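# Carry the tube rack from the next room to the desk

## Task

Bring the tube rack from the counter in the adjoining room and set it on the desk. It counts only if the rack stands upright with each tube seated all the way down in a hole. The rack and its tubes must never touch the floor, and the robot must not topple or finish leaning. The door between the rooms swings shut on its own, but a magnetic catch on the wall can keep it open. The result must stay in place without the robot holding it, so release the rack and move the robot away at the end.

## Robot and tools

Robot: a Hello Robot Stretch 4 with one arm. It has an omni-wheel base, a lift that rides up a mast, an arm that telescopes straight forward, a wrist with yaw, pitch and roll joints, and a two-finger gripper. It stands about 1.6 m tall, and its base rim lies within 0.23 m of the base origin. There are four cameras: head_camera, head_left_camera, head_right_camera and wrist_camera. Sometimes an outside push briefly nudges a loose object.

Frames: the base frame has its origin on the floor below the centre of the base, with x forward, y to the left and z up. hand_pose is reported in this frame. It marks a point between the tips of the open fingers (link pinch), and its axes line up with the base frame when all wrist joints are 0. The printed hand position may be slightly wrong. The odometry frame is the base frame as it was when the scene began. base_odometry is based only on wheel rotation, so wheel slip shows up as travel. Its heading runs from -3.142 to 3.142 and is positive to the left.

execute_actions(actions, cameras): actions is a list holding one action, or an empty list to get only the state and images. An action may contain base, joints or both, plus optional pace and contact_limits. Alternatively it contains only end_of_arm. All motions in one action start at the same moment and may finish at different times.
- base: exactly one relative move, measured from where the base last reported itself. translate_m drives straight, forward positive, -2 to 2 m. strafe_m moves sideways, left positive, -2 to 2 m. rotate_rad turns in place, counter-clockwise (left) positive, -3.2 to 3.2 rad.
- joints: absolute targets by name; done tolerances are in brackets. lift_m 0 to 1.2 m (±0.004). arm_m 0 to 0.55 m extension (±0.004). wrist_yaw_rad -1.134 to 4.276 (0 forward, positive left, 3.14 stowed back; above 3.4 the arm may block it) (±0.02). wrist_pitch_rad -1.117 to 4.259 (0 level, 1.57 pointing down) (±0.05). wrist_roll_rad -1.117 to 4.259 (0 puts both fingers level; positive turns clockwise as seen from behind the gripper) (±0.02). gripper_m -0.038 to 0.141 m fingertip gap; values below 0 press the tips together (±0.004). A joint target outside its range is clipped and the result says so. Any other bad value, or an unknown key, rejects the whole call and nothing moves.
- pace: "slow", "default", "fast" or "max". The base reaches 0.1, 0.3, 0.4 or 0.6 m/s and turns at 1, 2, 3 or 4 rad/s. With the lift above 0.2 m these caps drop, down to 0.3 m/s and 1 rad/s at 1.2 m.
- contact_limits: {"arm_m": x}, where x runs from 0 (gentlest) to 0.75 (firmest), default 0.5. It sets how hard the arm may push before it halts.
- end_of_arm: "enable_torque", sent alone, re-powers any wrist or gripper motor that cut out, and that motor then holds its current position.
- cameras: a list of camera names, or ["all"]. If omitted or null you get all of them; [] gives none.
One action lasts at most 15 s. A joint or the base left out of an action may still be pushing toward an earlier target.

wait(seconds): 0 to 10 s. Nothing new is commanded and the scene keeps running. It returns the same output as an empty execute_actions.
zoom_image(camera, region): gives a closer view of that camera's most recent full image. region is [x0, y0, x1, y1] in pixels, measured from the top-left corner, at most 504 by 504.
read_manual(section): only "licences"; it does not move anything.
finished_scene(scene): ends scene 1 or 2 for good and reports whether the task succeeded. The goal must still hold at that point. Replying without a tool call ends all remaining work.

Result lines: base_status and joint_status give the outcome of the last accepted action. "done" means the target was reached; for the base it only means the wheels turned the full amount. "off_target" means it stopped short and may still push. "contact_stop_at_<key>" means it halted on contact; the lift, arm or wheels then go slack, so a lift under load can sink. "limit_stop_at_<name>" means a built-in limit stopped it. "limit_stop_at_tilt" means the robot leans more than 6 degrees and the lift, arm and wheels refuse commands. "limit_stop_at_own_body" means a self-collision guard acted; this is likely when the gripper is tilted up (pitch below -0.2) and rolled (below -0.4 or above 4). "torque_fault" means a wrist or gripper motor went limp. After any stop, time_out or fault, the old target is dropped. on_its_own lists anything the call did not command; there, "held at" is the held target, not the actual position. If one call reports a stop, later calls in the same reply are skipped.
lidar_m: 12 distances in m, in 30-degree sectors, counter-clockwise starting straight ahead (4th left, 7th behind, 10th right). "-" means nothing seen or closer than 0.25 m. It covers about 0.15 m up to robot height and can miss glass, thin legs and things behind the robot. wrist_depth_mm: a 7x7 grid read from the top left, 100 to 2000 mm, with the robot's own body visible. base_tilt: forward and right lean in degrees, each with a fixed offset of up to about 1.5. turned_by_wheels vs turned_by_imu: a gap above about 0.1 rad points to a hit or slip, and the heading error is roughly their difference. motor_effort: percent of maximum, with the peak in brackets. It is noisy and offset; wheel positive means turning right. A load in a level gripper shifts wrist_pitch effort away from 0. The pictures line lists images in order.

Gripping: command a gap smaller than the object. Squeezing harder pulls the object toward the wrist, and opening pushes it back out. Neither gripper_m nor "done" proves that something is held; look for a clear change in gripper effort. If the fingertips jam on a surface, raise the lift. To unfold at the start, send lift_m 0.4 and wrist_yaw_rad 0 together.

Avoid: driving or turning with more than 1 kg held and arm_m above 0.2, especially at fast paces; steady pushing or pulling with the gripper raised high; pressing the gripper into things with base or arm moves, which causes torque faults; a level gripper holding more than about 2 kg; drops, slips, slams and hard hits. Shorter total robot motion is better.

Each tool is called after "Emit:" by a JSON object that holds its "name" and its "arguments", one argument or row to a line.

## Session

Emit:
{"name": "execute_actions", "arguments": {
  "actions": []
}}

Scene clock: 0.00 s.
base_odometry: x=+0.000 y=+0.000 heading=+0.000 (m, m, rad; odometry frame)
turned_by_wheels: +0.000 (rad since the last result)
turned_by_imu: +0.000 (rad since the last result)
base_tilt: forward=+0.2 right=-0.4 (deg)
lidar_m: 1.00 1.74 2.81 1.01 0.87 0.87 1.03 0.88 0.91 0.99 0.83 0.84
base_status: not commanded
joint_positions: lift_m=+0.207 arm_m=+0.000 wrist_yaw_rad=+3.223 wrist_pitch_rad=+0.021 wrist_roll_rad=-0.008 gripper_m=+0.057
joint_status: not commanded
motor_effort: lift_m=+20 arm_m=+0 wrist_yaw_rad=+2 wrist_pitch_rad=-7 wrist_roll_rad=+3 gripper_m=-3 wheel_0=+0 wheel_1=+0 wheel_2=+0 (%)
hand_pose: x=-0.1234 y=+0.0636 z=+0.3796 quat_wxyz=(-0.041, -0.010, -0.004, +0.999) (m; base frame)
wrist_depth_mm: - 130 202 1430 1808 1576 1397 / - 111 132 1464 1255 991 960 / - 118 142 1499 1863 1576 1397 / 134 133 258 1464 1808 1661 1430 / 214 991 1182 1397 1756 1537 1397 / 225 991 195 1255 196 1229 1182 / 222 891 931 - 931 866 878
pictures: head_camera, head_left_camera, head_right_camera, wrist_camera
Images, in order (width x height): head_camera 420x560, head_left_camera 420x672, head_right_camera 420x672, wrist_camera 616x392.

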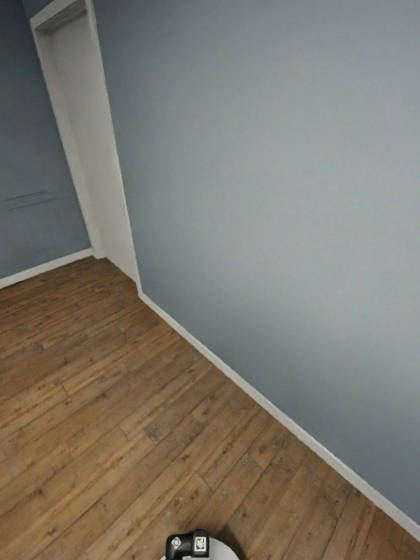

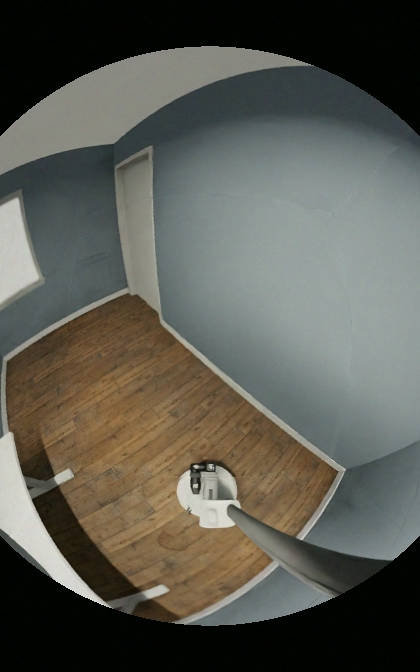

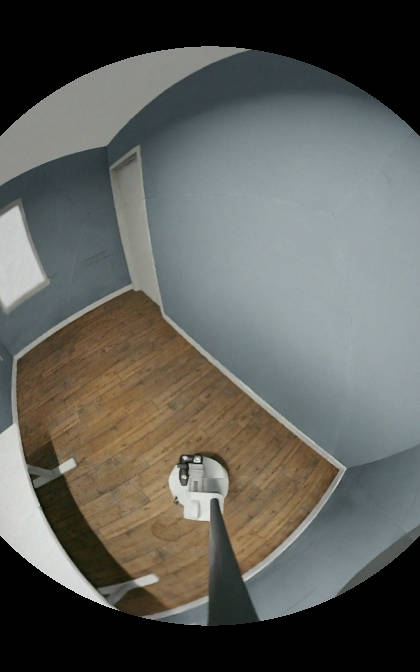

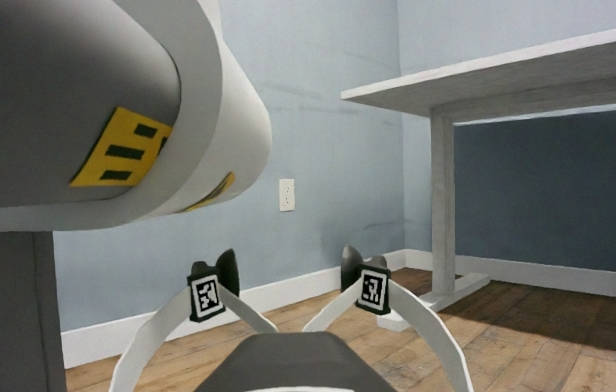

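Emit:
{"name": "execute_actions", "arguments": {
  "actions": [
    {"base":{"rotate_rad":-0.82},"pace":"fast"}
  ],
  "cameras": []
}}

Emit:
{"name": "execute_actions", "arguments": {
  "actions": [
    {"base":{"strafe_m":2.0},"pace":"fast"}
  ]
}}

Scene clock: 7.40 s.
base_odometry: x=+0.000 y=+0.000 heading=-0.820 (m, m, rad; odometry frame)
turned_by_wheels: -0.820 (rad since the last result)
turned_by_imu: -0.817 (rad since the last result)
base_tilt: forward=+0.3 right=-0.4 (deg)
lidar_m: 0.83 0.87 1.18 2.84 2.42 0.90 0.86 0.89 0.95 0.88 0.94 0.88
base_status: done
joint_positions: lift_m=+0.207 arm_m=+0.000 wrist_yaw_rad=+3.223 wrist_pitch_rad=+0.021 wrist_roll_rad=-0.008 gripper_m=+0.057
joint_status: not commanded
motor_effort: lift_m=+20(20) arm_m=+0(0) wrist_yaw_rad=+2(3) wrist_pitch_rad=-6(6) wrist_roll_rad=+0(1) gripper_m=-4(4) wheel_0=+0(8) wheel_1=+0(9) wheel_2=-1(9) (%)
hand_pose: x=-0.1234 y=+0.0636 z=+0.3796 quat_wxyz=(-0.041, -0.010, -0.004, +0.999) (m; base frame)
wrist_depth_mm: - 131 201 1756 1808 1756 1708 / - 111 132 1281 1281 1308 1756 / - 118 142 1756 1756 1756 1863 / 133 133 258 1756 1863 1863 1808 / 214 1808 1808 1808 1808 1863 1863 / 226 1336 194 1255 196 1255 1229 / 221 866 946 - 960 854 891
pictures: none
No camera images: the call's "cameras" was empty. Leave "cameras" out to get every camera's image.

Scene clock: 13.53 s.
base_odometry: x=+1.462 y=+1.365 heading=-0.820 (m, m, rad; odometry frame)
turned_by_wheels: +0.000 (rad since the last result)
turned_by_imu: +0.000 (rad since the last result)
base_tilt: forward=+0.2 right=-0.4 (deg)
lidar_m: 0.82 0.87 0.87 0.81 0.86 1.11 1.71 1.69 1.44 2.89 1.17 0.80
base_status: done
joint_positions: lift_m=+0.207 arm_m=+0.000 wrist_yaw_rad=+3.223 wrist_pitch_rad=+0.021 wrist_roll_rad=-0.008 gripper_m=+0.057
joint_status: not commanded
motor_effort: lift_m=+20(20) arm_m=+0(0) wrist_yaw_rad=+2(2) wrist_pitch_rad=-7(8) wrist_roll_rad=+0(1) gripper_m=-4(3) wheel_0=+2(12) wheel_1=-2(12) wheel_2=+0(1) (%)
hand_pose: x=-0.1234 y=+0.0636 z=+0.3796 quat_wxyz=(-0.041, -0.010, -0.004, +0.999) (m; base frame)
wrist_depth_mm: - 130 202 1921 1863 1499 1060 / - 111 131 1863 1808 1537 1042 / - 118 142 1808 1756 1576 1060 / 133 133 258 1756 1863 1576 1078 / 215 1808 1863 1863 1863 1576 1060 / 225 1336 193 1205 196 1229 1060 / 221 878 946 - 946 842 891
pictures: head_camera, head_left_camera, head_right_camera, wrist_camera
Images, in order (width x height): head_camera 420x560, head_left_camera 420x672, head_right_camera 420x672, wrist_camera 616x392.

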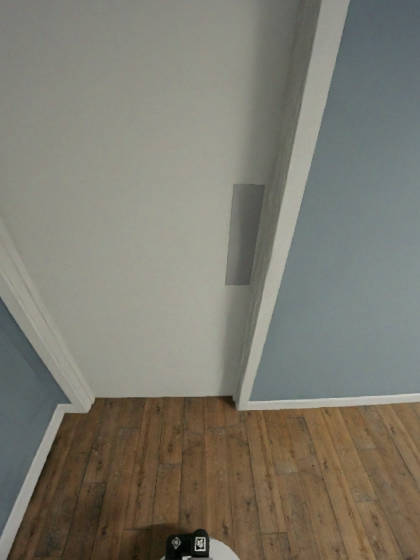

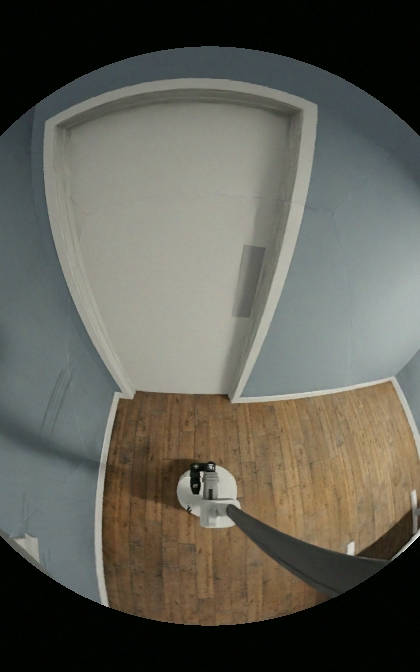

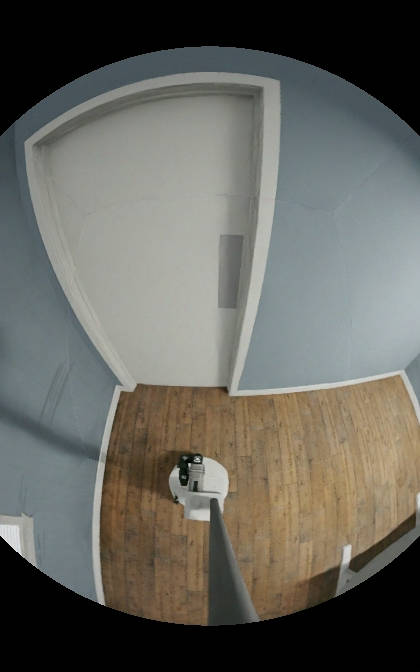

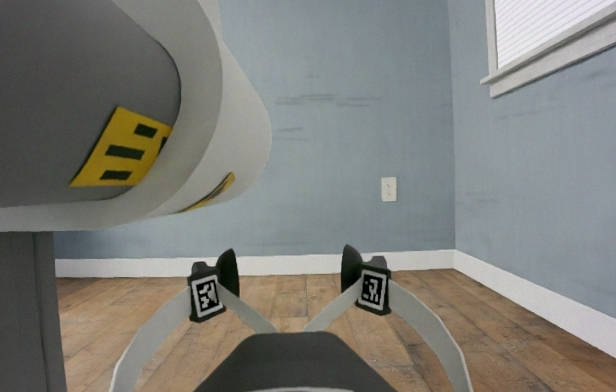

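Emit:
{"name": "execute_actions", "arguments": {
  "actions": [
    {"base":{"strafe_m":0.15},"pace":"fast"}
  ],
  "cameras": []
}}

Emit:
{"name": "execute_actions", "arguments": {
  "actions": [
    {"base":{"translate_m":0.5},"pace":"fast"}
  ],
  "cameras": ["head_camera","head_left_camera"]
}}

Emit:
{"name": "execute_actions", "arguments": {
  "actions": [
    {"base":{"rotate_rad":-1.57},"pace":"fast"}
  ]
}}

Scene clock: 28.37 s.
base_odometry: x=+1.572 y=+1.467 heading=-0.820 (m, m, rad; odometry frame)
turned_by_wheels: +0.000 (rad since the last result)
turned_by_imu: +0.001 (rad since the last result)
base_tilt: forward=+0.2 right=-0.4 (deg)
lidar_m: 0.82 0.87 0.73 0.66 0.70 0.90 1.73 1.77 1.62 3.05 1.15 0.85
base_status: done
joint_positions: lift_m=+0.207 arm_m=+0.000 wrist_yaw_rad=+3.223 wrist_pitch_rad=+0.021 wrist_roll_rad=-0.008 gripper_m=+0.057
joint_status: not commanded
motor_effort: lift_m=+20(20) arm_m=+0(0) wrist_yaw_rad=+2(2) wrist_pitch_rad=-5(6) wrist_roll_rad=+0(2) gripper_m=-3(4) wheel_0=+2(11) wheel_1=-2(12) wheel_2=+0(1) (%)
hand_pose: x=-0.1234 y=+0.0636 z=+0.3796 quat_wxyz=(-0.041, -0.010, -0.004, +0.999) (m; base frame)
wrist_depth_mm: - 131 201 1863 1863 1182 831 / - 111 131 1808 1921 1229 866 / - 118 142 1863 1863 1229 842 / 133 133 256 1863 1863 1255 866 / 215 1863 1863 1983 1808 1255 878 / 225 1336 195 1229 196 1160 878 / 221 878 931 - 931 854 842
pictures: none
No camera images: the call's "cameras" was empty. Leave "cameras" out to get every camera's image.

Scene clock: 30.90 s.
base_odometry: x=+1.913 y=+1.101 heading=-0.820 (m, m, rad; odometry frame)
turned_by_wheels: +0.000 (rad since the last result)
turned_by_imu: +0.001 (rad since the last result)
base_tilt: forward=+0.3 right=-0.4 (deg)
lidar_m: 0.33 0.35 0.51 0.67 0.71 0.97 2.24 1.91 1.95 1.25 0.43 0.34
base_status: done
joint_positions: lift_m=+0.207 arm_m=+0.000 wrist_yaw_rad=+3.223 wrist_pitch_rad=+0.021 wrist_roll_rad=-0.008 gripper_m=+0.057
joint_status: not commanded
motor_effort: lift_m=+20(20) arm_m=+0(0) wrist_yaw_rad=+2(2) wrist_pitch_rad=-7(7) wrist_roll_rad=+1(0) gripper_m=-3(4) wheel_0=+1(7) wheel_1=+1(8) wheel_2=+1(13) (%)
hand_pose: x=-0.1234 y=+0.0636 z=+0.3796 quat_wxyz=(-0.041, -0.010, -0.004, +0.999) (m; base frame)
wrist_depth_mm: - 131 202 - - 1205 878 / - 111 131 - - 1205 866 / - 118 143 - - 1308 878 / 134 133 258 - - 1308 891 / 216 - - - 1983 1281 891 / 226 1336 194 1229 196 1160 878 / 220 866 946 - 946 866 831
pictures: head_camera, head_left_camera
Images, in order (width x height): head_camera 420x560, head_left_camera 420x672.

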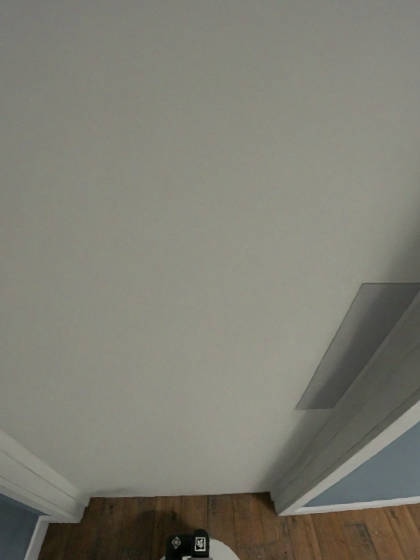

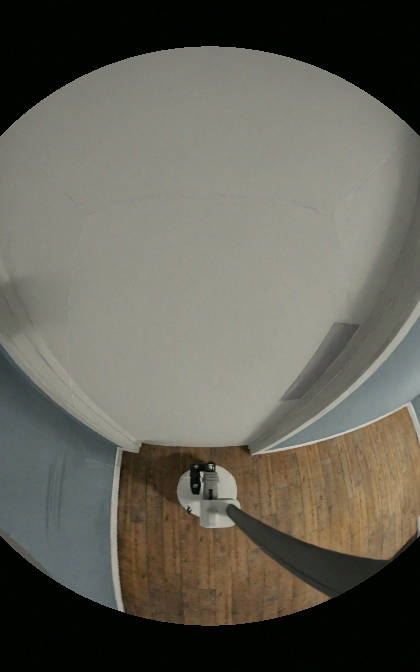

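Scene clock: 32.63 s.
base_odometry: x=+1.913 y=+1.101 heading=-2.390 (m, m, rad; odometry frame)
turned_by_wheels: -1.570 (rad since the last result)
turned_by_imu: -1.567 (rad since the last result)
base_tilt: forward=+0.3 right=-0.4 (deg)
lidar_m: 1.29 0.44 0.38 0.33 0.34 0.51 0.68 0.69 0.96 2.21 1.92 1.95
base_status: done
joint_positions: lift_m=+0.207 arm_m=+0.000 wrist_yaw_rad=+3.223 wrist_pitch_rad=+0.021 wrist_roll_rad=-0.008 gripper_m=+0.057
joint_status: not commanded
motor_effort: lift_m=+20(20) arm_m=+0(0) wrist_yaw_rad=+2(2) wrist_pitch_rad=-8(7) wrist_roll_rad=+1(0) gripper_m=-3(4) wheel_0=+2(7) wheel_1=+0(11) wheel_2=+0(8) (%)
hand_pose: x=-0.1234 y=+0.0636 z=+0.3796 quat_wxyz=(-0.041, -0.010, -0.004, +0.999) (m; base frame)
wrist_depth_mm: - 130 202 809 715 554 402 / - 111 131 809 768 564 399 / - 118 143 798 809 569 404 / 134 132 256 809 809 569 407 / 216 809 831 831 668 580 413 / 225 809 195 842 196 574 410 / 221 809 820 - 778 517 418
pictures: head_camera, head_left_camera, head_right_camera, wrist_camera
Images, in order (width x height): head_camera 420x560, head_left_camera 420x672, head_right_camera 420x672, wrist_camera 616x392.

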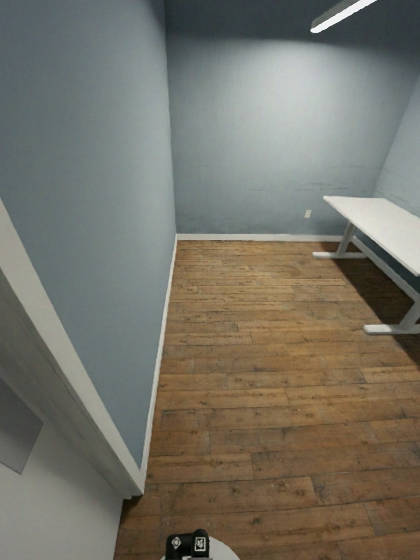

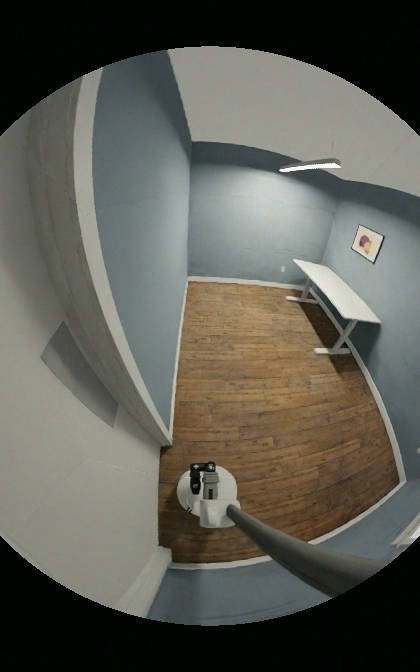

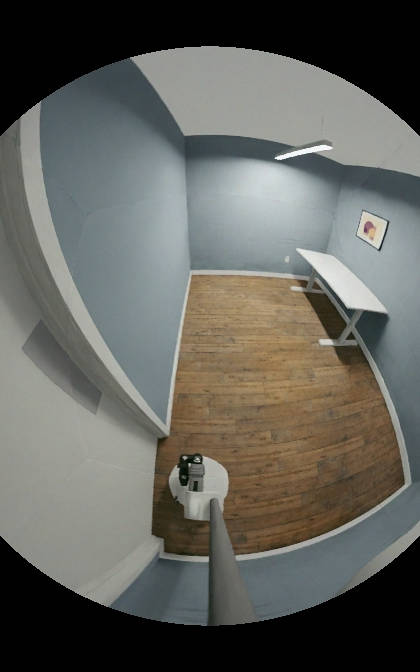

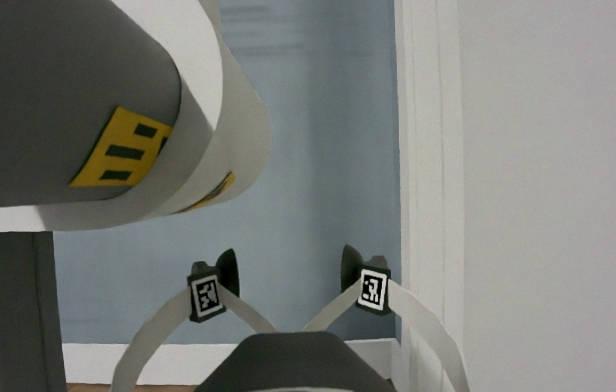

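Emit:
{"name": "execute_actions", "arguments": {
  "actions": [
    {"base":{"strafe_m":0.5},"pace":"slow"}
  ]
}}

Scene clock: 42.07 s.
base_odometry: x=+2.254 y=+0.737 heading=-2.389 (m, m, rad; odometry frame)
turned_by_wheels: +0.001 (rad since the last result)
turned_by_imu: +0.002 (rad since the last result)
base_tilt: forward=+0.3 right=-0.4 (deg)
lidar_m: 0.35 2.46 0.37 0.25 - 0.25 0.25 0.57 0.99 2.42 2.33 0.33
base_status: done
joint_positions: lift_m=+0.207 arm_m=+0.000 wrist_yaw_rad=+3.223 wrist_pitch_rad=+0.021 wrist_roll_rad=-0.008 gripper_m=+0.057
joint_status: not commanded
motor_effort: lift_m=+20(21) arm_m=+0(0) wrist_yaw_rad=+2(3) wrist_pitch_rad=-8(7) wrist_roll_rad=+1(0) gripper_m=-3(4) wheel_0=-12(17) wheel_1=+15(25) wheel_2=+6(6) (%)
hand_pose: x=-0.1234 y=+0.0636 z=+0.3796 quat_wxyz=(-0.041, -0.010, -0.004, +0.999) (m; base frame)
wrist_depth_mm: - 130 202 347 263 213 - / - 111 132 349 267 216 189 / - 118 143 336 270 216 188 / 133 132 258 357 272 218 190 / 216 831 462 357 263 219 190 / 225 842 194 359 195 220 193 / 222 683 585 - 276 211 -
pictures: head_camera, head_left_camera, head_right_camera, wrist_camera
Images, in order (width x height): head_camera 420x560, head_left_camera 420x672, head_right_camera 420x672, wrist_camera 616x392.

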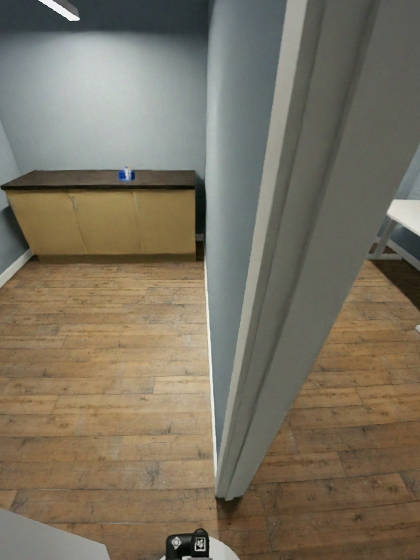

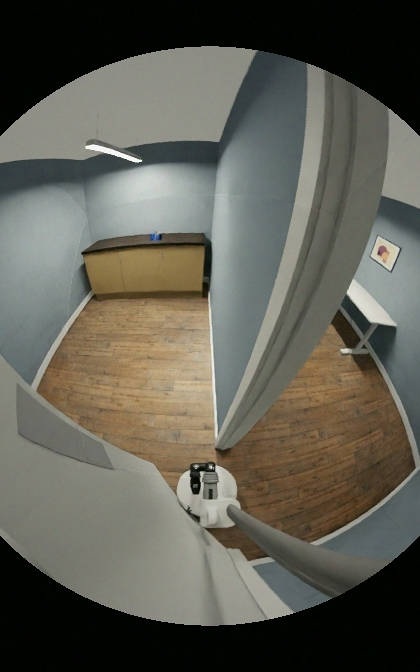

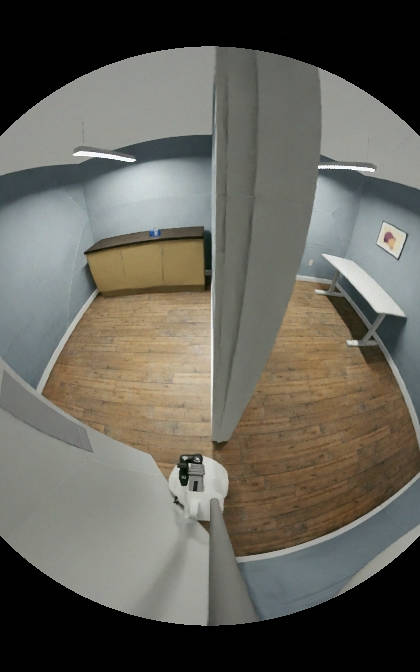

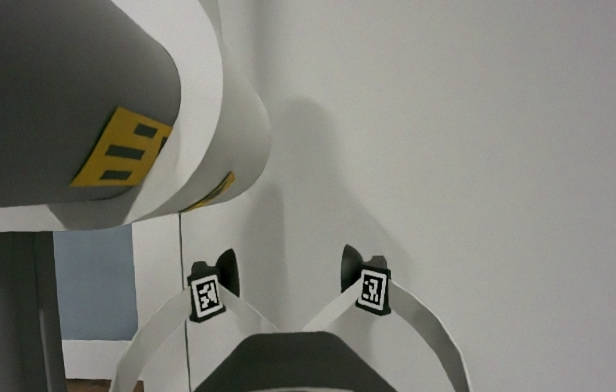

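Emit:
{"name": "execute_actions", "arguments": {
  "actions": [
    {"base":{"strafe_m":0.4}}
  ],
  "cameras": ["head_left_camera"]
}}

Emit:
{"name": "execute_actions", "arguments": {
  "actions": [
    {"base":{"translate_m":-0.22},"pace":"slow"}
  ]
}}

Scene clock: 56.23 s.
base_odometry: x=+2.528 y=+0.445 heading=-2.389 (m, m, rad; odometry frame)
turned_by_wheels: +0.000 (rad since the last result)
turned_by_imu: +0.000 (rad since the last result)
base_tilt: forward=+0.3 right=-0.3 (deg)
lidar_m: 1.64 2.41 1.70 1.58 0.25 - 0.25 0.30 0.71 2.42 0.59 0.65
base_status: done
joint_positions: lift_m=+0.207 arm_m=+0.000 wrist_yaw_rad=+3.223 wrist_pitch_rad=+0.021 wrist_roll_rad=-0.008 gripper_m=+0.057
joint_status: not commanded
motor_effort: lift_m=+20(20) arm_m=+0(0) wrist_yaw_rad=+2(2) wrist_pitch_rad=-8(8) wrist_roll_rad=+1(0) gripper_m=-4(3) wheel_0=-4(22) wheel_1=+0(25) wheel_2=+4(7) (%)
hand_pose: x=-0.1234 y=+0.0636 z=+0.3796 quat_wxyz=(-0.041, -0.010, -0.004, +0.999) (m; base frame)
wrist_depth_mm: - 131 202 294 258 231 215 / - 111 131 296 260 232 215 / - 118 143 293 263 236 218 / 134 133 258 298 265 236 218 / 214 410 338 301 262 237 220 / 225 421 194 301 195 237 220 / 221 397 364 - 270 234 221
pictures: head_left_camera
Images, in order (width x height): head_left_camera 420x672.

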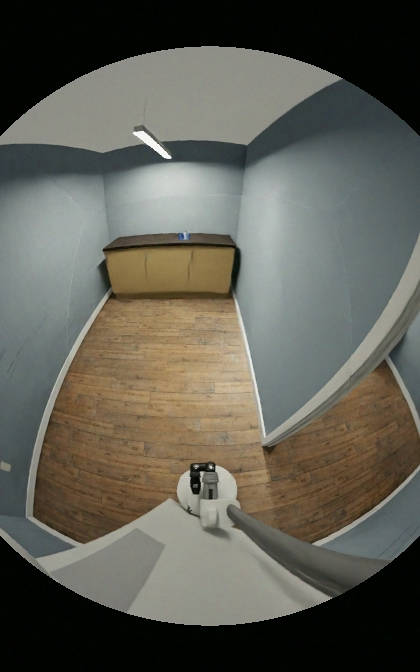

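Scene clock: 59.70 s.
base_odometry: x=+2.688 y=+0.595 heading=-2.389 (m, m, rad; odometry frame)
turned_by_wheels: +0.000 (rad since the last result)
turned_by_imu: -0.002 (rad since the last result)
base_tilt: forward=+0.3 right=-0.3 (deg)
lidar_m: 1.70 2.42 1.68 1.60 0.25 0.25 - 0.25 0.37 1.73 0.83 0.73
base_status: done
joint_positions: lift_m=+0.207 arm_m=+0.000 wrist_yaw_rad=+3.223 wrist_pitch_rad=+0.021 wrist_roll_rad=-0.008 gripper_m=+0.057
joint_status: not commanded
motor_effort: lift_m=+20(21) arm_m=+0(0) wrist_yaw_rad=+2(2) wrist_pitch_rad=-5(7) wrist_roll_rad=+1(1) gripper_m=-4(4) wheel_0=-5(9) wheel_1=-8(11) wheel_2=+8(12) (%)
hand_pose: x=-0.1234 y=+0.0636 z=+0.3796 quat_wxyz=(-0.041, -0.010, -0.004, +0.999) (m; base frame)
wrist_depth_mm: - 130 202 306 293 282 274 / - 111 132 307 296 283 276 / - 118 142 309 296 286 278 / 133 133 258 312 297 289 279 / 216 340 324 312 297 289 279 / 226 343 194 312 196 290 281 / 220 340 336 - 303 290 282
pictures: head_camera, head_left_camera, head_right_camera, wrist_camera
Images, in order (width x height): head_camera 420x560, head_left_camera 420x672, head_right_camera 420x672, wrist_camera 616x392.

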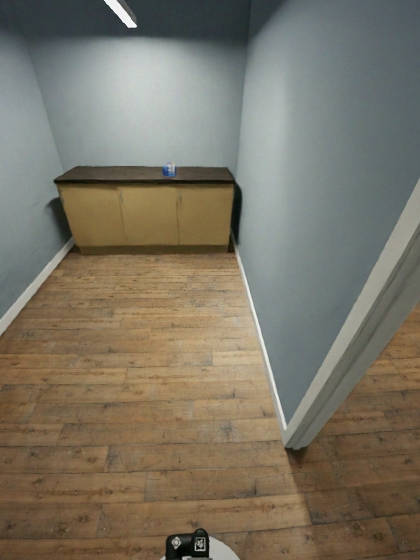

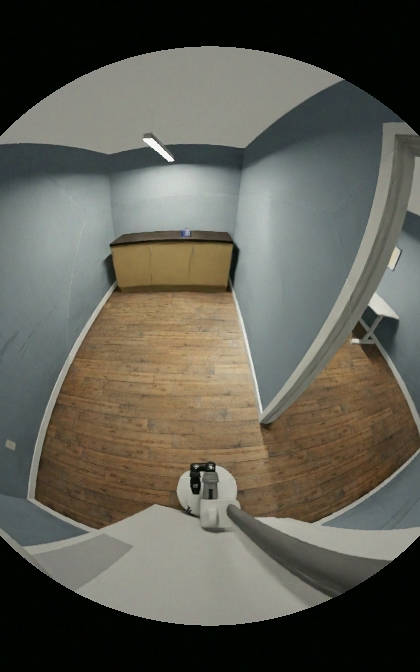

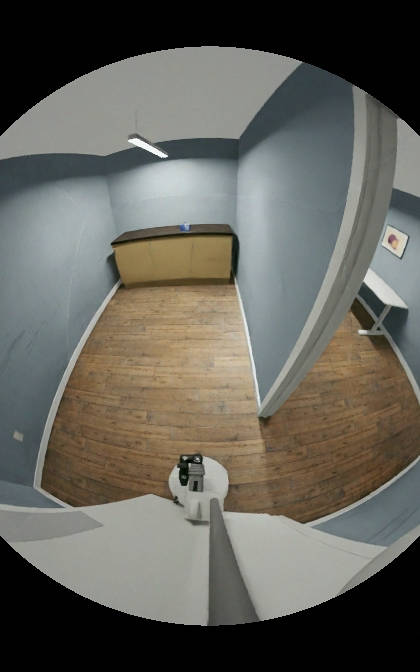

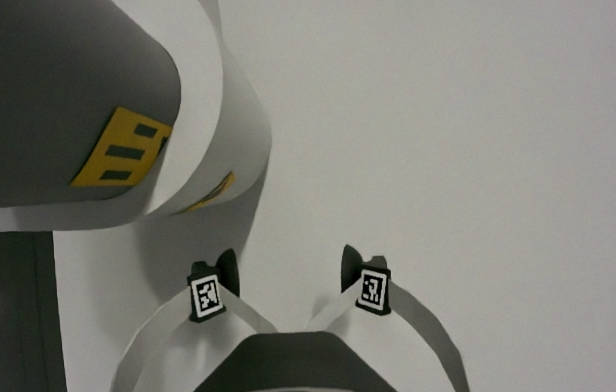

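Emit:
{"name": "execute_actions", "arguments": {
  "actions": [
    {"base":{"translate_m":-0.09},"pace":"slow"}
  ],
  "cameras": ["head_left_camera"]
}}

Scene clock: 64.63 s.
base_odometry: x=+2.754 y=+0.656 heading=-2.390 (m, m, rad; odometry frame)
turned_by_wheels: -0.001 (rad since the last result)
turned_by_imu: +0.001 (rad since the last result)
base_tilt: forward=+0.3 right=-0.4 (deg)
lidar_m: 1.68 2.40 1.71 1.58 0.30 0.25 - 0.25 0.28 1.44 2.79 0.82
base_status: done
joint_positions: lift_m=+0.207 arm_m=+0.000 wrist_yaw_rad=+3.223 wrist_pitch_rad=+0.021 wrist_roll_rad=-0.008 gripper_m=+0.057
joint_status: not commanded
motor_effort: lift_m=+20(21) arm_m=+0(0) wrist_yaw_rad=+3(1) wrist_pitch_rad=-6(6) wrist_roll_rad=+0(0) gripper_m=-4(4) wheel_0=-5(10) wheel_1=-9(17) wheel_2=+7(13) (%)
hand_pose: x=-0.1234 y=+0.0636 z=+0.3796 quat_wxyz=(-0.041, -0.010, -0.004, +0.999) (m; base frame)
wrist_depth_mm: - 130 201 315 314 312 312 / - 111 131 317 315 314 315 / - 118 143 319 315 317 314 / 134 133 258 320 317 317 317 / 216 322 320 320 320 319 319 / 224 320 193 320 196 320 320 / 220 324 325 - 324 324 322
pictures: head_left_camera
Images, in order (width x height): head_left_camera 420x672.

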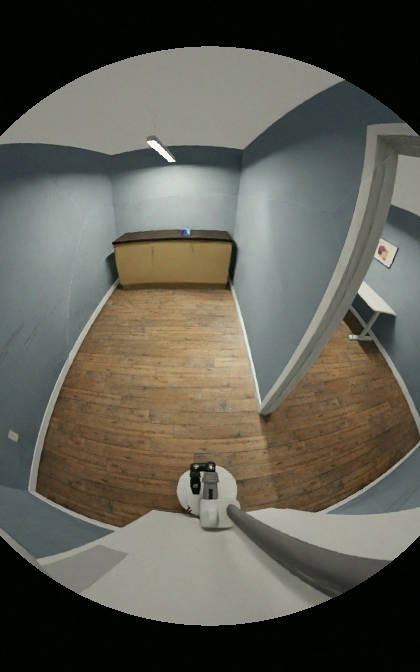

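Emit:
{"name": "execute_actions", "arguments": {
  "actions": [
    {"base":{"translate_m":-0.04},"pace":"slow"}
  ],
  "cameras": ["head_left_camera"]
}}

Scene clock: 69.13 s.
base_odometry: x=+2.783 y=+0.683 heading=-2.390 (m, m, rad; odometry frame)
turned_by_wheels: +0.000 (rad since the last result)
turned_by_imu: +0.001 (rad since the last result)
base_tilt: forward=+0.3 right=-0.4 (deg)
lidar_m: 1.72 2.37 1.67 1.59 0.34 0.25 - 0.25 0.28 1.34 2.85 0.85
base_status: done
joint_positions: lift_m=+0.207 arm_m=+0.000 wrist_yaw_rad=+3.223 wrist_pitch_rad=+0.021 wrist_roll_rad=-0.008 gripper_m=+0.057
joint_status: not commanded
motor_effort: lift_m=+20(21) arm_m=+0(0) wrist_yaw_rad=+2(2) wrist_pitch_rad=-6(7) wrist_roll_rad=+1(1) gripper_m=-3(3) wheel_0=-4(7) wheel_1=-7(15) wheel_2=+7(13) (%)
hand_pose: x=-0.1234 y=+0.0636 z=+0.3796 quat_wxyz=(-0.041, -0.010, -0.004, +0.999) (m; base frame)
wrist_depth_mm: - 130 202 320 324 330 336 / - 111 131 322 325 330 338 / - 118 142 324 327 332 338 / 133 133 259 325 329 334 340 / 216 317 320 325 332 334 340 / 225 315 194 325 196 340 340 / 220 315 322 - 332 340 343
pictures: head_left_camera
Images, in order (width x height): head_left_camera 420x672.

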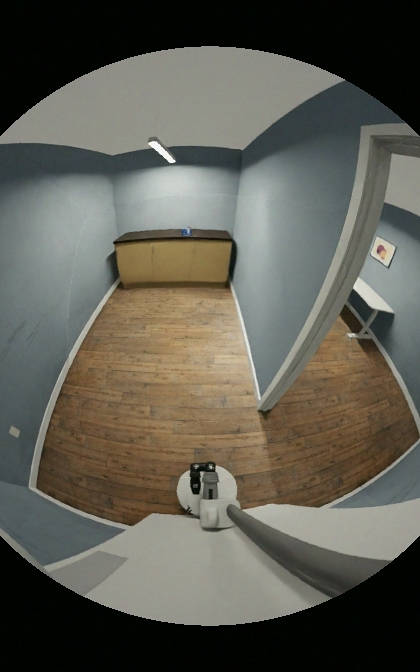

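Emit:
{"name": "execute_actions", "arguments": {
  "actions": [
    {"base":{"translate_m":-0.03},"pace":"slow"}
  ],
  "cameras": ["head_left_camera"]
}}

Scene clock: 74.40 s.
base_odometry: x=+2.796 y=+0.694 heading=-2.378 (m, m, rad; odometry frame)
turned_by_wheels: +0.012 (rad since the last result)
turned_by_imu: +0.010 (rad since the last result)
base_tilt: forward=+0.2 right=-0.3 (deg)
lidar_m: 1.77 2.35 1.67 1.58 0.34 0.25 - 0.25 0.29 1.33 2.92 0.85
base_status: translate_m contact_stop (by the wheels' count: -0.017 of -0.030)
joint_positions: lift_m=+0.207 arm_m=+0.000 wrist_yaw_rad=+3.223 wrist_pitch_rad=+0.021 wrist_roll_rad=-0.008 gripper_m=+0.057
joint_status: not commanded
on_its_own: the wheels are slack since a contact_stop
motor_effort: lift_m=+20(20) arm_m=+0(0) wrist_yaw_rad=+2(1) wrist_pitch_rad=-9(5) wrist_roll_rad=+1(1) gripper_m=-4(4) wheel_0=+0(18) wheel_1=+0(29) wheel_2=+0(35) (%)
hand_pose: x=-0.1234 y=+0.0635 z=+0.3796 quat_wxyz=(-0.041, -0.010, -0.004, +0.999) (m; base frame)
wrist_depth_mm: - 131 201 322 330 336 345 / - 111 131 325 329 340 345 / - 118 142 325 334 342 349 / 133 133 256 327 336 342 347 / 215 315 320 327 336 345 351 / 225 315 194 330 196 343 353 / 220 315 322 - 340 347 355
pictures: head_left_camera
Images, in order (width x height): head_left_camera 420x672.

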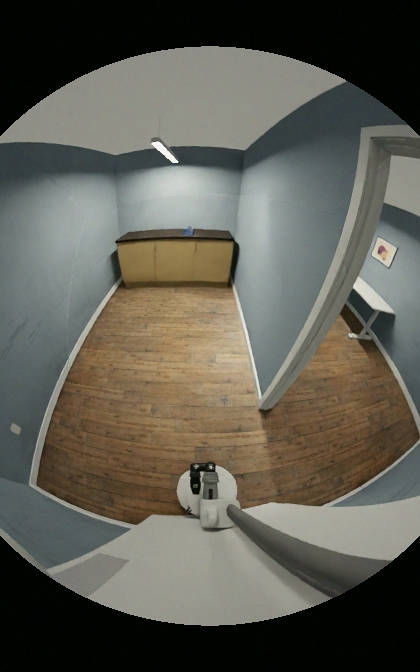

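The door has reached its stop. I'll pull away slightly to check that the magnet holds.

Emit:
{"name": "execute_actions", "arguments": {
  "actions": [
    {"base":{"translate_m":0.1}}
  ],
  "cameras": []
}}

Emit:
{"name": "wait", "arguments": {
  "seconds": 3
}}

Scene clock: 79.07 s.
base_odometry: x=+2.724 y=+0.625 heading=-2.378 (m, m, rad; odometry frame)
turned_by_wheels: +0.000 (rad since the last result)
turned_by_imu: +0.001 (rad since the last result)
base_tilt: forward=+0.3 right=-0.4 (deg)
lidar_m: 1.76 2.38 1.66 1.59 0.49 0.33 0.29 0.30 0.40 1.65 2.78 0.79
base_status: done
joint_positions: lift_m=+0.207 arm_m=+0.000 wrist_yaw_rad=+3.223 wrist_pitch_rad=+0.021 wrist_roll_rad=-0.008 gripper_m=+0.057
joint_status: not commanded
motor_effort: lift_m=+20(20) arm_m=+0(0) wrist_yaw_rad=+2(2) wrist_pitch_rad=-8(7) wrist_roll_rad=+0(2) gripper_m=-5(3) wheel_0=+0(5) wheel_1=+0(5) wheel_2=+0(9) (%)
hand_pose: x=-0.1234 y=+0.0635 z=+0.3796 quat_wxyz=(-0.041, -0.010, -0.004, +0.999) (m; base frame)
wrist_depth_mm: - 131 201 424 430 439 449 / - 111 131 427 436 445 521 / - 118 143 427 436 445 521 / 134 133 258 430 436 445 525 / 215 413 415 430 442 449 535 / 225 407 195 430 196 452 535 / 221 413 424 - 445 452 459
pictures: none
No camera images: the call's "cameras" was empty. Leave "cameras" out to get every camera's image.

Scene clock: 82.07 s.
base_odometry: x=+2.724 y=+0.625 heading=-2.378 (m, m, rad; odometry frame)
turned_by_wheels: +0.000 (rad since the last result)
turned_by_imu: +0.001 (rad since the last result)
base_tilt: forward=+0.3 right=-0.4 (deg)
lidar_m: 1.76 2.36 1.70 1.59 0.51 0.33 0.29 0.29 0.40 1.65 2.80 0.78
base_status: done
joint_positions: lift_m=+0.207 arm_m=+0.000 wrist_yaw_rad=+3.223 wrist_pitch_rad=+0.021 wrist_roll_rad=-0.008 gripper_m=+0.057
joint_status: not commanded
motor_effort: lift_m=+20(20) arm_m=+0(0) wrist_yaw_rad=+2(2) wrist_pitch_rad=-8(7) wrist_roll_rad=+2(2) gripper_m=-3(3) wheel_0=+0(5) wheel_1=+0(5) wheel_2=+0(9) (%)
hand_pose: x=-0.1234 y=+0.0635 z=+0.3796 quat_wxyz=(-0.041, -0.010, -0.004, +0.999) (m; base frame)
wrist_depth_mm: - 130 201 421 433 442 449 / - 111 131 424 430 445 517 / - 118 143 424 436 445 521 / 134 133 257 424 436 449 535 / 214 415 421 427 436 445 530 / 226 413 194 427 196 452 535 / 220 415 421 - 439 459 466
wait: 3.00 s; at rest by 0.27 s
pictures: head_camera, head_left_camera, head_right_camera, wrist_camera
Images, in order (width x height): head_camera 420x560, head_left_camera 420x672, head_right_camera 420x672, wrist_camera 616x392.

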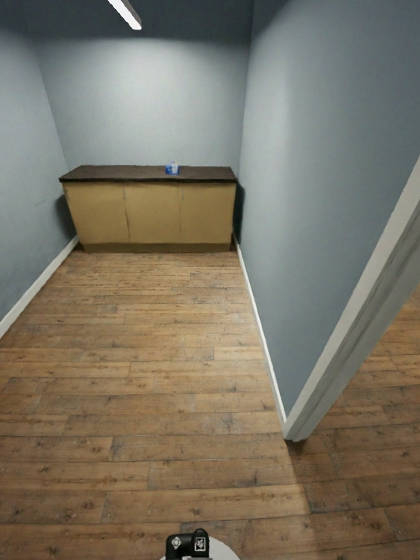

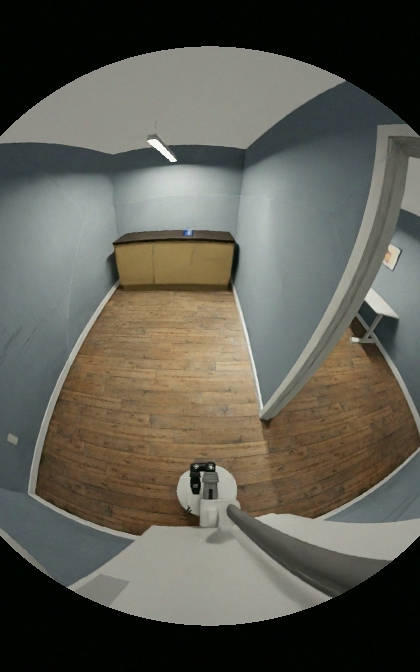

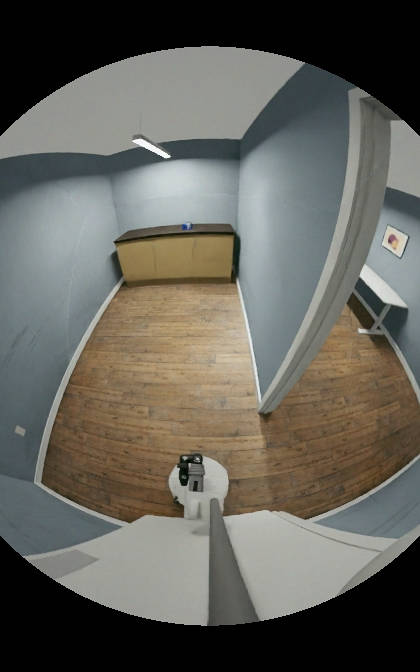

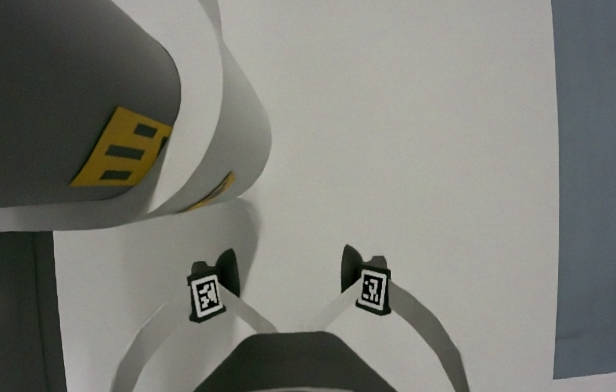

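Emit:
{"name": "execute_actions", "arguments": {
  "actions": [
    {"base":{"translate_m":2.0},"joints":{"lift_m":0.9,"wrist_yaw_rad":0,"wrist_pitch_rad":0.3,"gripper_m":0.14},"pace":"max"}
  ],
  "cameras": []
}}

Emit:
{"name": "execute_actions", "arguments": {
  "actions": [
    {"base":{"strafe_m":0.4},"pace":"fast"}
  ]
}}

Scene clock: 92.53 s.
base_odometry: x=+1.280 y=-0.759 heading=-2.378 (m, m, rad; odometry frame)
turned_by_wheels: +0.000 (rad since the last result)
turned_by_imu: +0.002 (rad since the last result)
base_tilt: forward=+0.3 right=-0.4 (deg)
lidar_m: 0.61 0.63 0.86 1.67 1.74 2.30 2.28 0.65 0.45 0.41 0.44 0.59
base_status: done
joint_positions: lift_m=+0.900 arm_m=+0.000 wrist_yaw_rad=+0.000 wrist_pitch_rad=+0.302 wrist_roll_rad=-0.008 gripper_m=+0.140
joint_status: all done
motor_effort: lift_m=+22(23) arm_m=+0(0) wrist_yaw_rad=+2(4) wrist_pitch_rad=-5(6) wrist_roll_rad=+1(0) gripper_m=+0(7) wheel_0=-2(9) wheel_1=+0(9) wheel_2=+1(16) (%)
hand_pose: x=+0.4467 y=-0.0874 z=+0.9922 quat_wxyz=(+0.989, -0.004, +0.151, +0.001) (m; base frame)
wrist_depth_mm: 891 931 931 976 931 569 436 / 931 960 991 1025 1008 585 433 / 976 1008 1025 1025 1025 597 436 / 591 654 654 647 699 603 449 / 445 449 452 469 480 574 449 / 459 433 484 496 525 580 452 / 484 500 508 - 549 574 459
pictures: none
No camera images: the call's "cameras" was empty. Leave "cameras" out to get every camera's image.

Scene clock: 94.87 s.
base_odometry: x=+1.557 y=-1.048 heading=-2.378 (m, m, rad; odometry frame)
turned_by_wheels: +0.000 (rad since the last result)
turned_by_imu: +0.000 (rad since the last result)
base_tilt: forward=+0.2 right=-0.4 (deg)
lidar_m: 0.59 0.63 0.83 1.26 1.29 1.73 2.33 1.24 0.88 0.81 0.85 0.64
base_status: done
joint_positions: lift_m=+0.900 arm_m=+0.000 wrist_yaw_rad=+0.000 wrist_pitch_rad=+0.302 wrist_roll_rad=-0.008 gripper_m=+0.140
joint_status: not commanded
motor_effort: lift_m=+22(21) arm_m=+0(0) wrist_yaw_rad=+2(1) wrist_pitch_rad=-6(6) wrist_roll_rad=+1(1) gripper_m=+1(0) wheel_0=+2(9) wheel_1=-2(11) wheel_2=+1(1) (%)
hand_pose: x=+0.4467 y=-0.0874 z=+0.9923 quat_wxyz=(+0.989, -0.004, +0.151, +0.001) (m; base frame)
wrist_depth_mm: 891 931 931 960 991 1008 931 / 904 946 960 1008 1042 1060 917 / 960 991 1008 1025 1042 1078 917 / 661 654 585 591 634 640 621 / 445 442 449 442 452 469 488 / 436 413 433 469 496 512 539 / 462 477 484 - 535 549 574
pictures: head_camera, head_left_camera, head_right_camera, wrist_camera
Images, in order (width x height): head_camera 420x560, head_left_camera 420x672, head_right_camera 420x672, wrist_camera 616x392.

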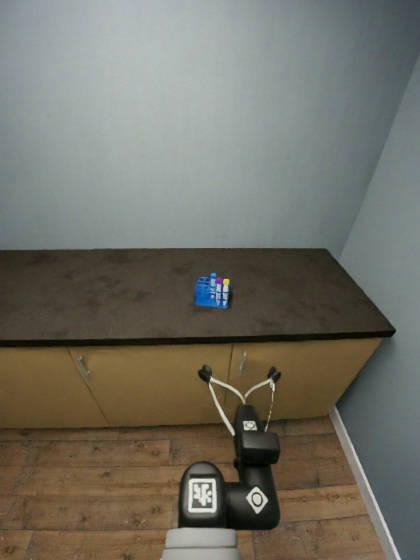

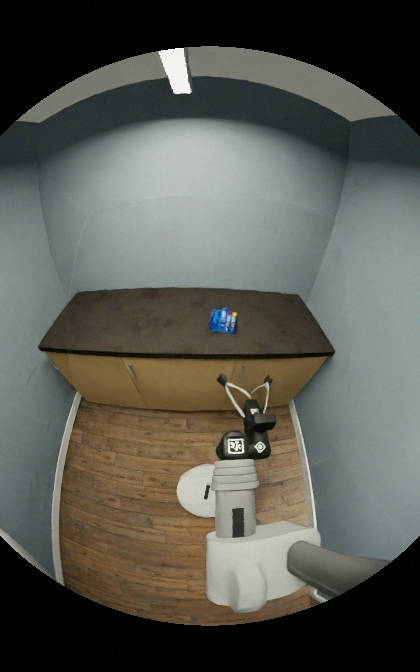

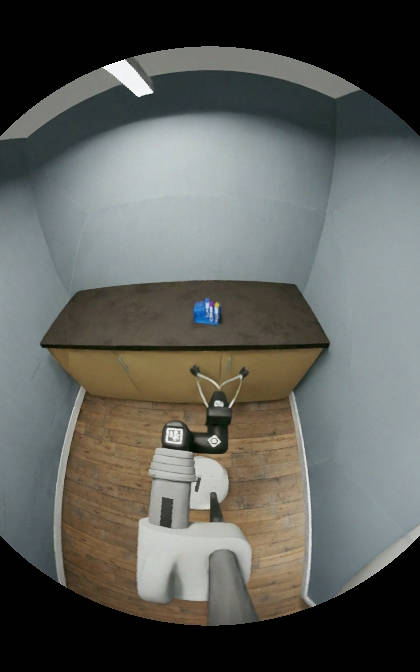

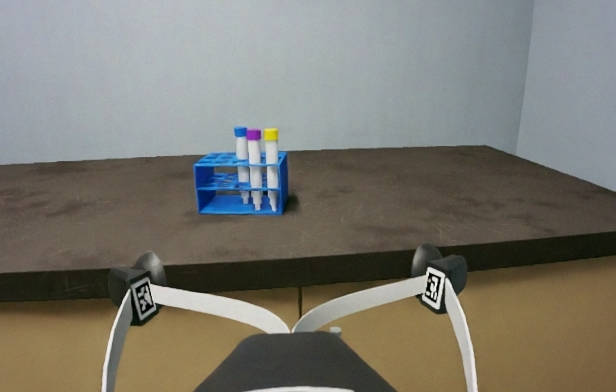

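Emit:
{"name": "zoom_image", "arguments": {
  "camera": "head_camera",
  "region": [150, 250, 300, 400]
}}

Emit:
{"name": "zoom_image", "arguments": {
  "camera": "wrist_camera",
  "region": [170, 110, 320, 230]
}}

Region (150, 250, 300, 400) of head_camera's 420x560 image, scaled by 3.360, with more detail than that image has.

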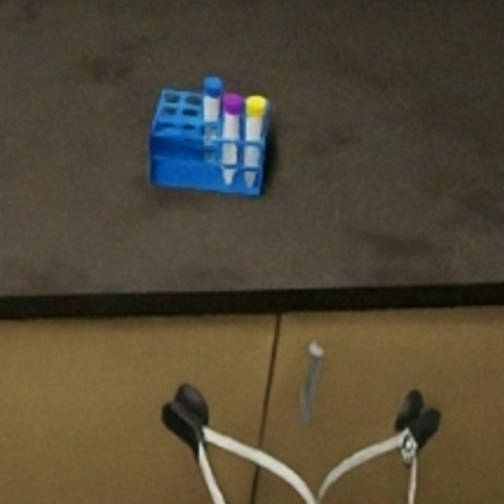

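Region (170, 110, 320, 230) of wrist_camera's 616x392 image, scaled by 3.360; it fills the top 403 rows of this view, and the rest is white.

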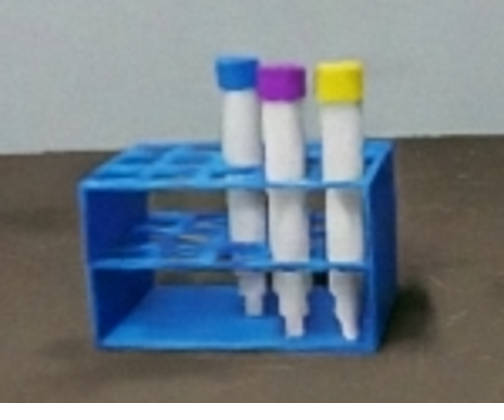

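Emit:
{"name": "execute_actions", "arguments": {
  "actions": [
    {"base":{"rotate_rad":-0.15},"joints":{"wrist_yaw_rad":0.08}}
  ],
  "cameras": []
}}

Emit:
{"name": "execute_actions", "arguments": {
  "actions": [
    {"base":{"strafe_m":0.165},"joints":{"arm_m":0.2},"pace":"fast"}
  ],
  "cameras": ["head_camera","wrist_camera"]
}}

Scene clock: 115.87 s.
base_odometry: x=+1.557 y=-1.048 heading=-2.528 (m, m, rad; odometry frame)
turned_by_wheels: -0.150 (rad since the last result)
turned_by_imu: -0.148 (rad since the last result)
base_tilt: forward=+0.2 right=-0.4 (deg)
lidar_m: 0.62 0.60 0.74 1.25 1.27 1.56 2.34 1.51 0.93 0.83 0.82 0.67
base_status: done
joint_positions: lift_m=+0.900 arm_m=+0.000 wrist_yaw_rad=+0.080 wrist_pitch_rad=+0.302 wrist_roll_rad=-0.008 gripper_m=+0.140
joint_status: all done
motor_effort: lift_m=+21(22) arm_m=+0(0) wrist_yaw_rad=+3(4) wrist_pitch_rad=-6(6) wrist_roll_rad=+1(1) gripper_m=-1(0) wheel_0=+1(4) wheel_1=+0(6) wheel_2=+1(8) (%)
hand_pose: x=+0.4527 y=-0.0652 z=+0.9923 quat_wxyz=(+0.988, -0.010, +0.150, +0.040) (m; base frame)
wrist_depth_mm: 878 904 931 960 1025 1042 820 / 917 931 960 1008 1042 1078 842 / 931 976 991 1025 1098 1060 831 / 654 603 569 640 634 634 615 / 442 445 449 462 469 504 554 / 430 407 445 488 521 559 603 / 455 469 492 - 559 609 634
pictures: none
No camera images: the call's "cameras" was empty. Leave "cameras" out to get every camera's image.

Scene clock: 117.47 s.
base_odometry: x=+1.652 y=-1.183 heading=-2.527 (m, m, rad; odometry frame)
turned_by_wheels: +0.000 (rad since the last result)
turned_by_imu: +0.000 (rad since the last result)
base_tilt: forward=+0.2 right=-0.4 (deg)
lidar_m: 0.57 0.57 0.71 1.10 1.10 1.37 2.40 2.37 1.12 1.00 0.99 0.66
base_status: done
joint_positions: lift_m=+0.900 arm_m=+0.199 wrist_yaw_rad=+0.080 wrist_pitch_rad=+0.302 wrist_roll_rad=-0.008 gripper_m=+0.140
joint_status: all done
motor_effort: lift_m=+21(21) arm_m=+9(10) wrist_yaw_rad=+1(0) wrist_pitch_rad=-6(7) wrist_roll_rad=+1(3) gripper_m=-1(0) wheel_0=+2(9) wheel_1=-2(11) wheel_2=+1(1) (%)
hand_pose: x=+0.6510 y=-0.0651 z=+0.9923 quat_wxyz=(+0.988, -0.010, +0.150, +0.040) (m; base frame)
wrist_depth_mm: 668 699 723 759 778 820 842 / 699 723 750 768 809 866 891 / 732 759 798 820 878 904 931 / 654 640 640 366 634 627 627 / 439 439 413 377 410 427 427 / 330 301 307 322 304 314 325 / 273 267 276 - 278 266 266
pictures: head_camera, wrist_camera
Images, in order (width x height): head_camera 420x560, wrist_camera 616x392.

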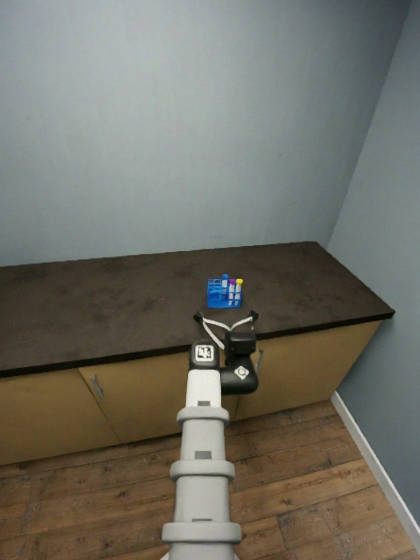

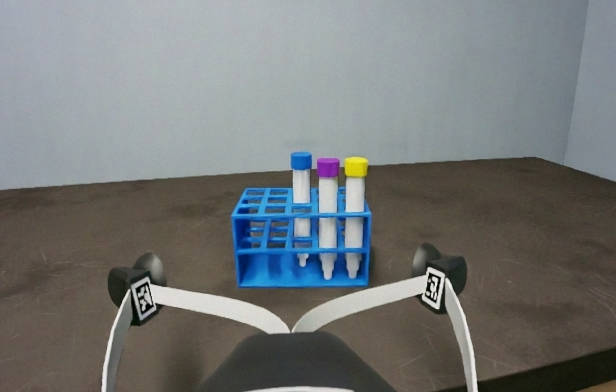

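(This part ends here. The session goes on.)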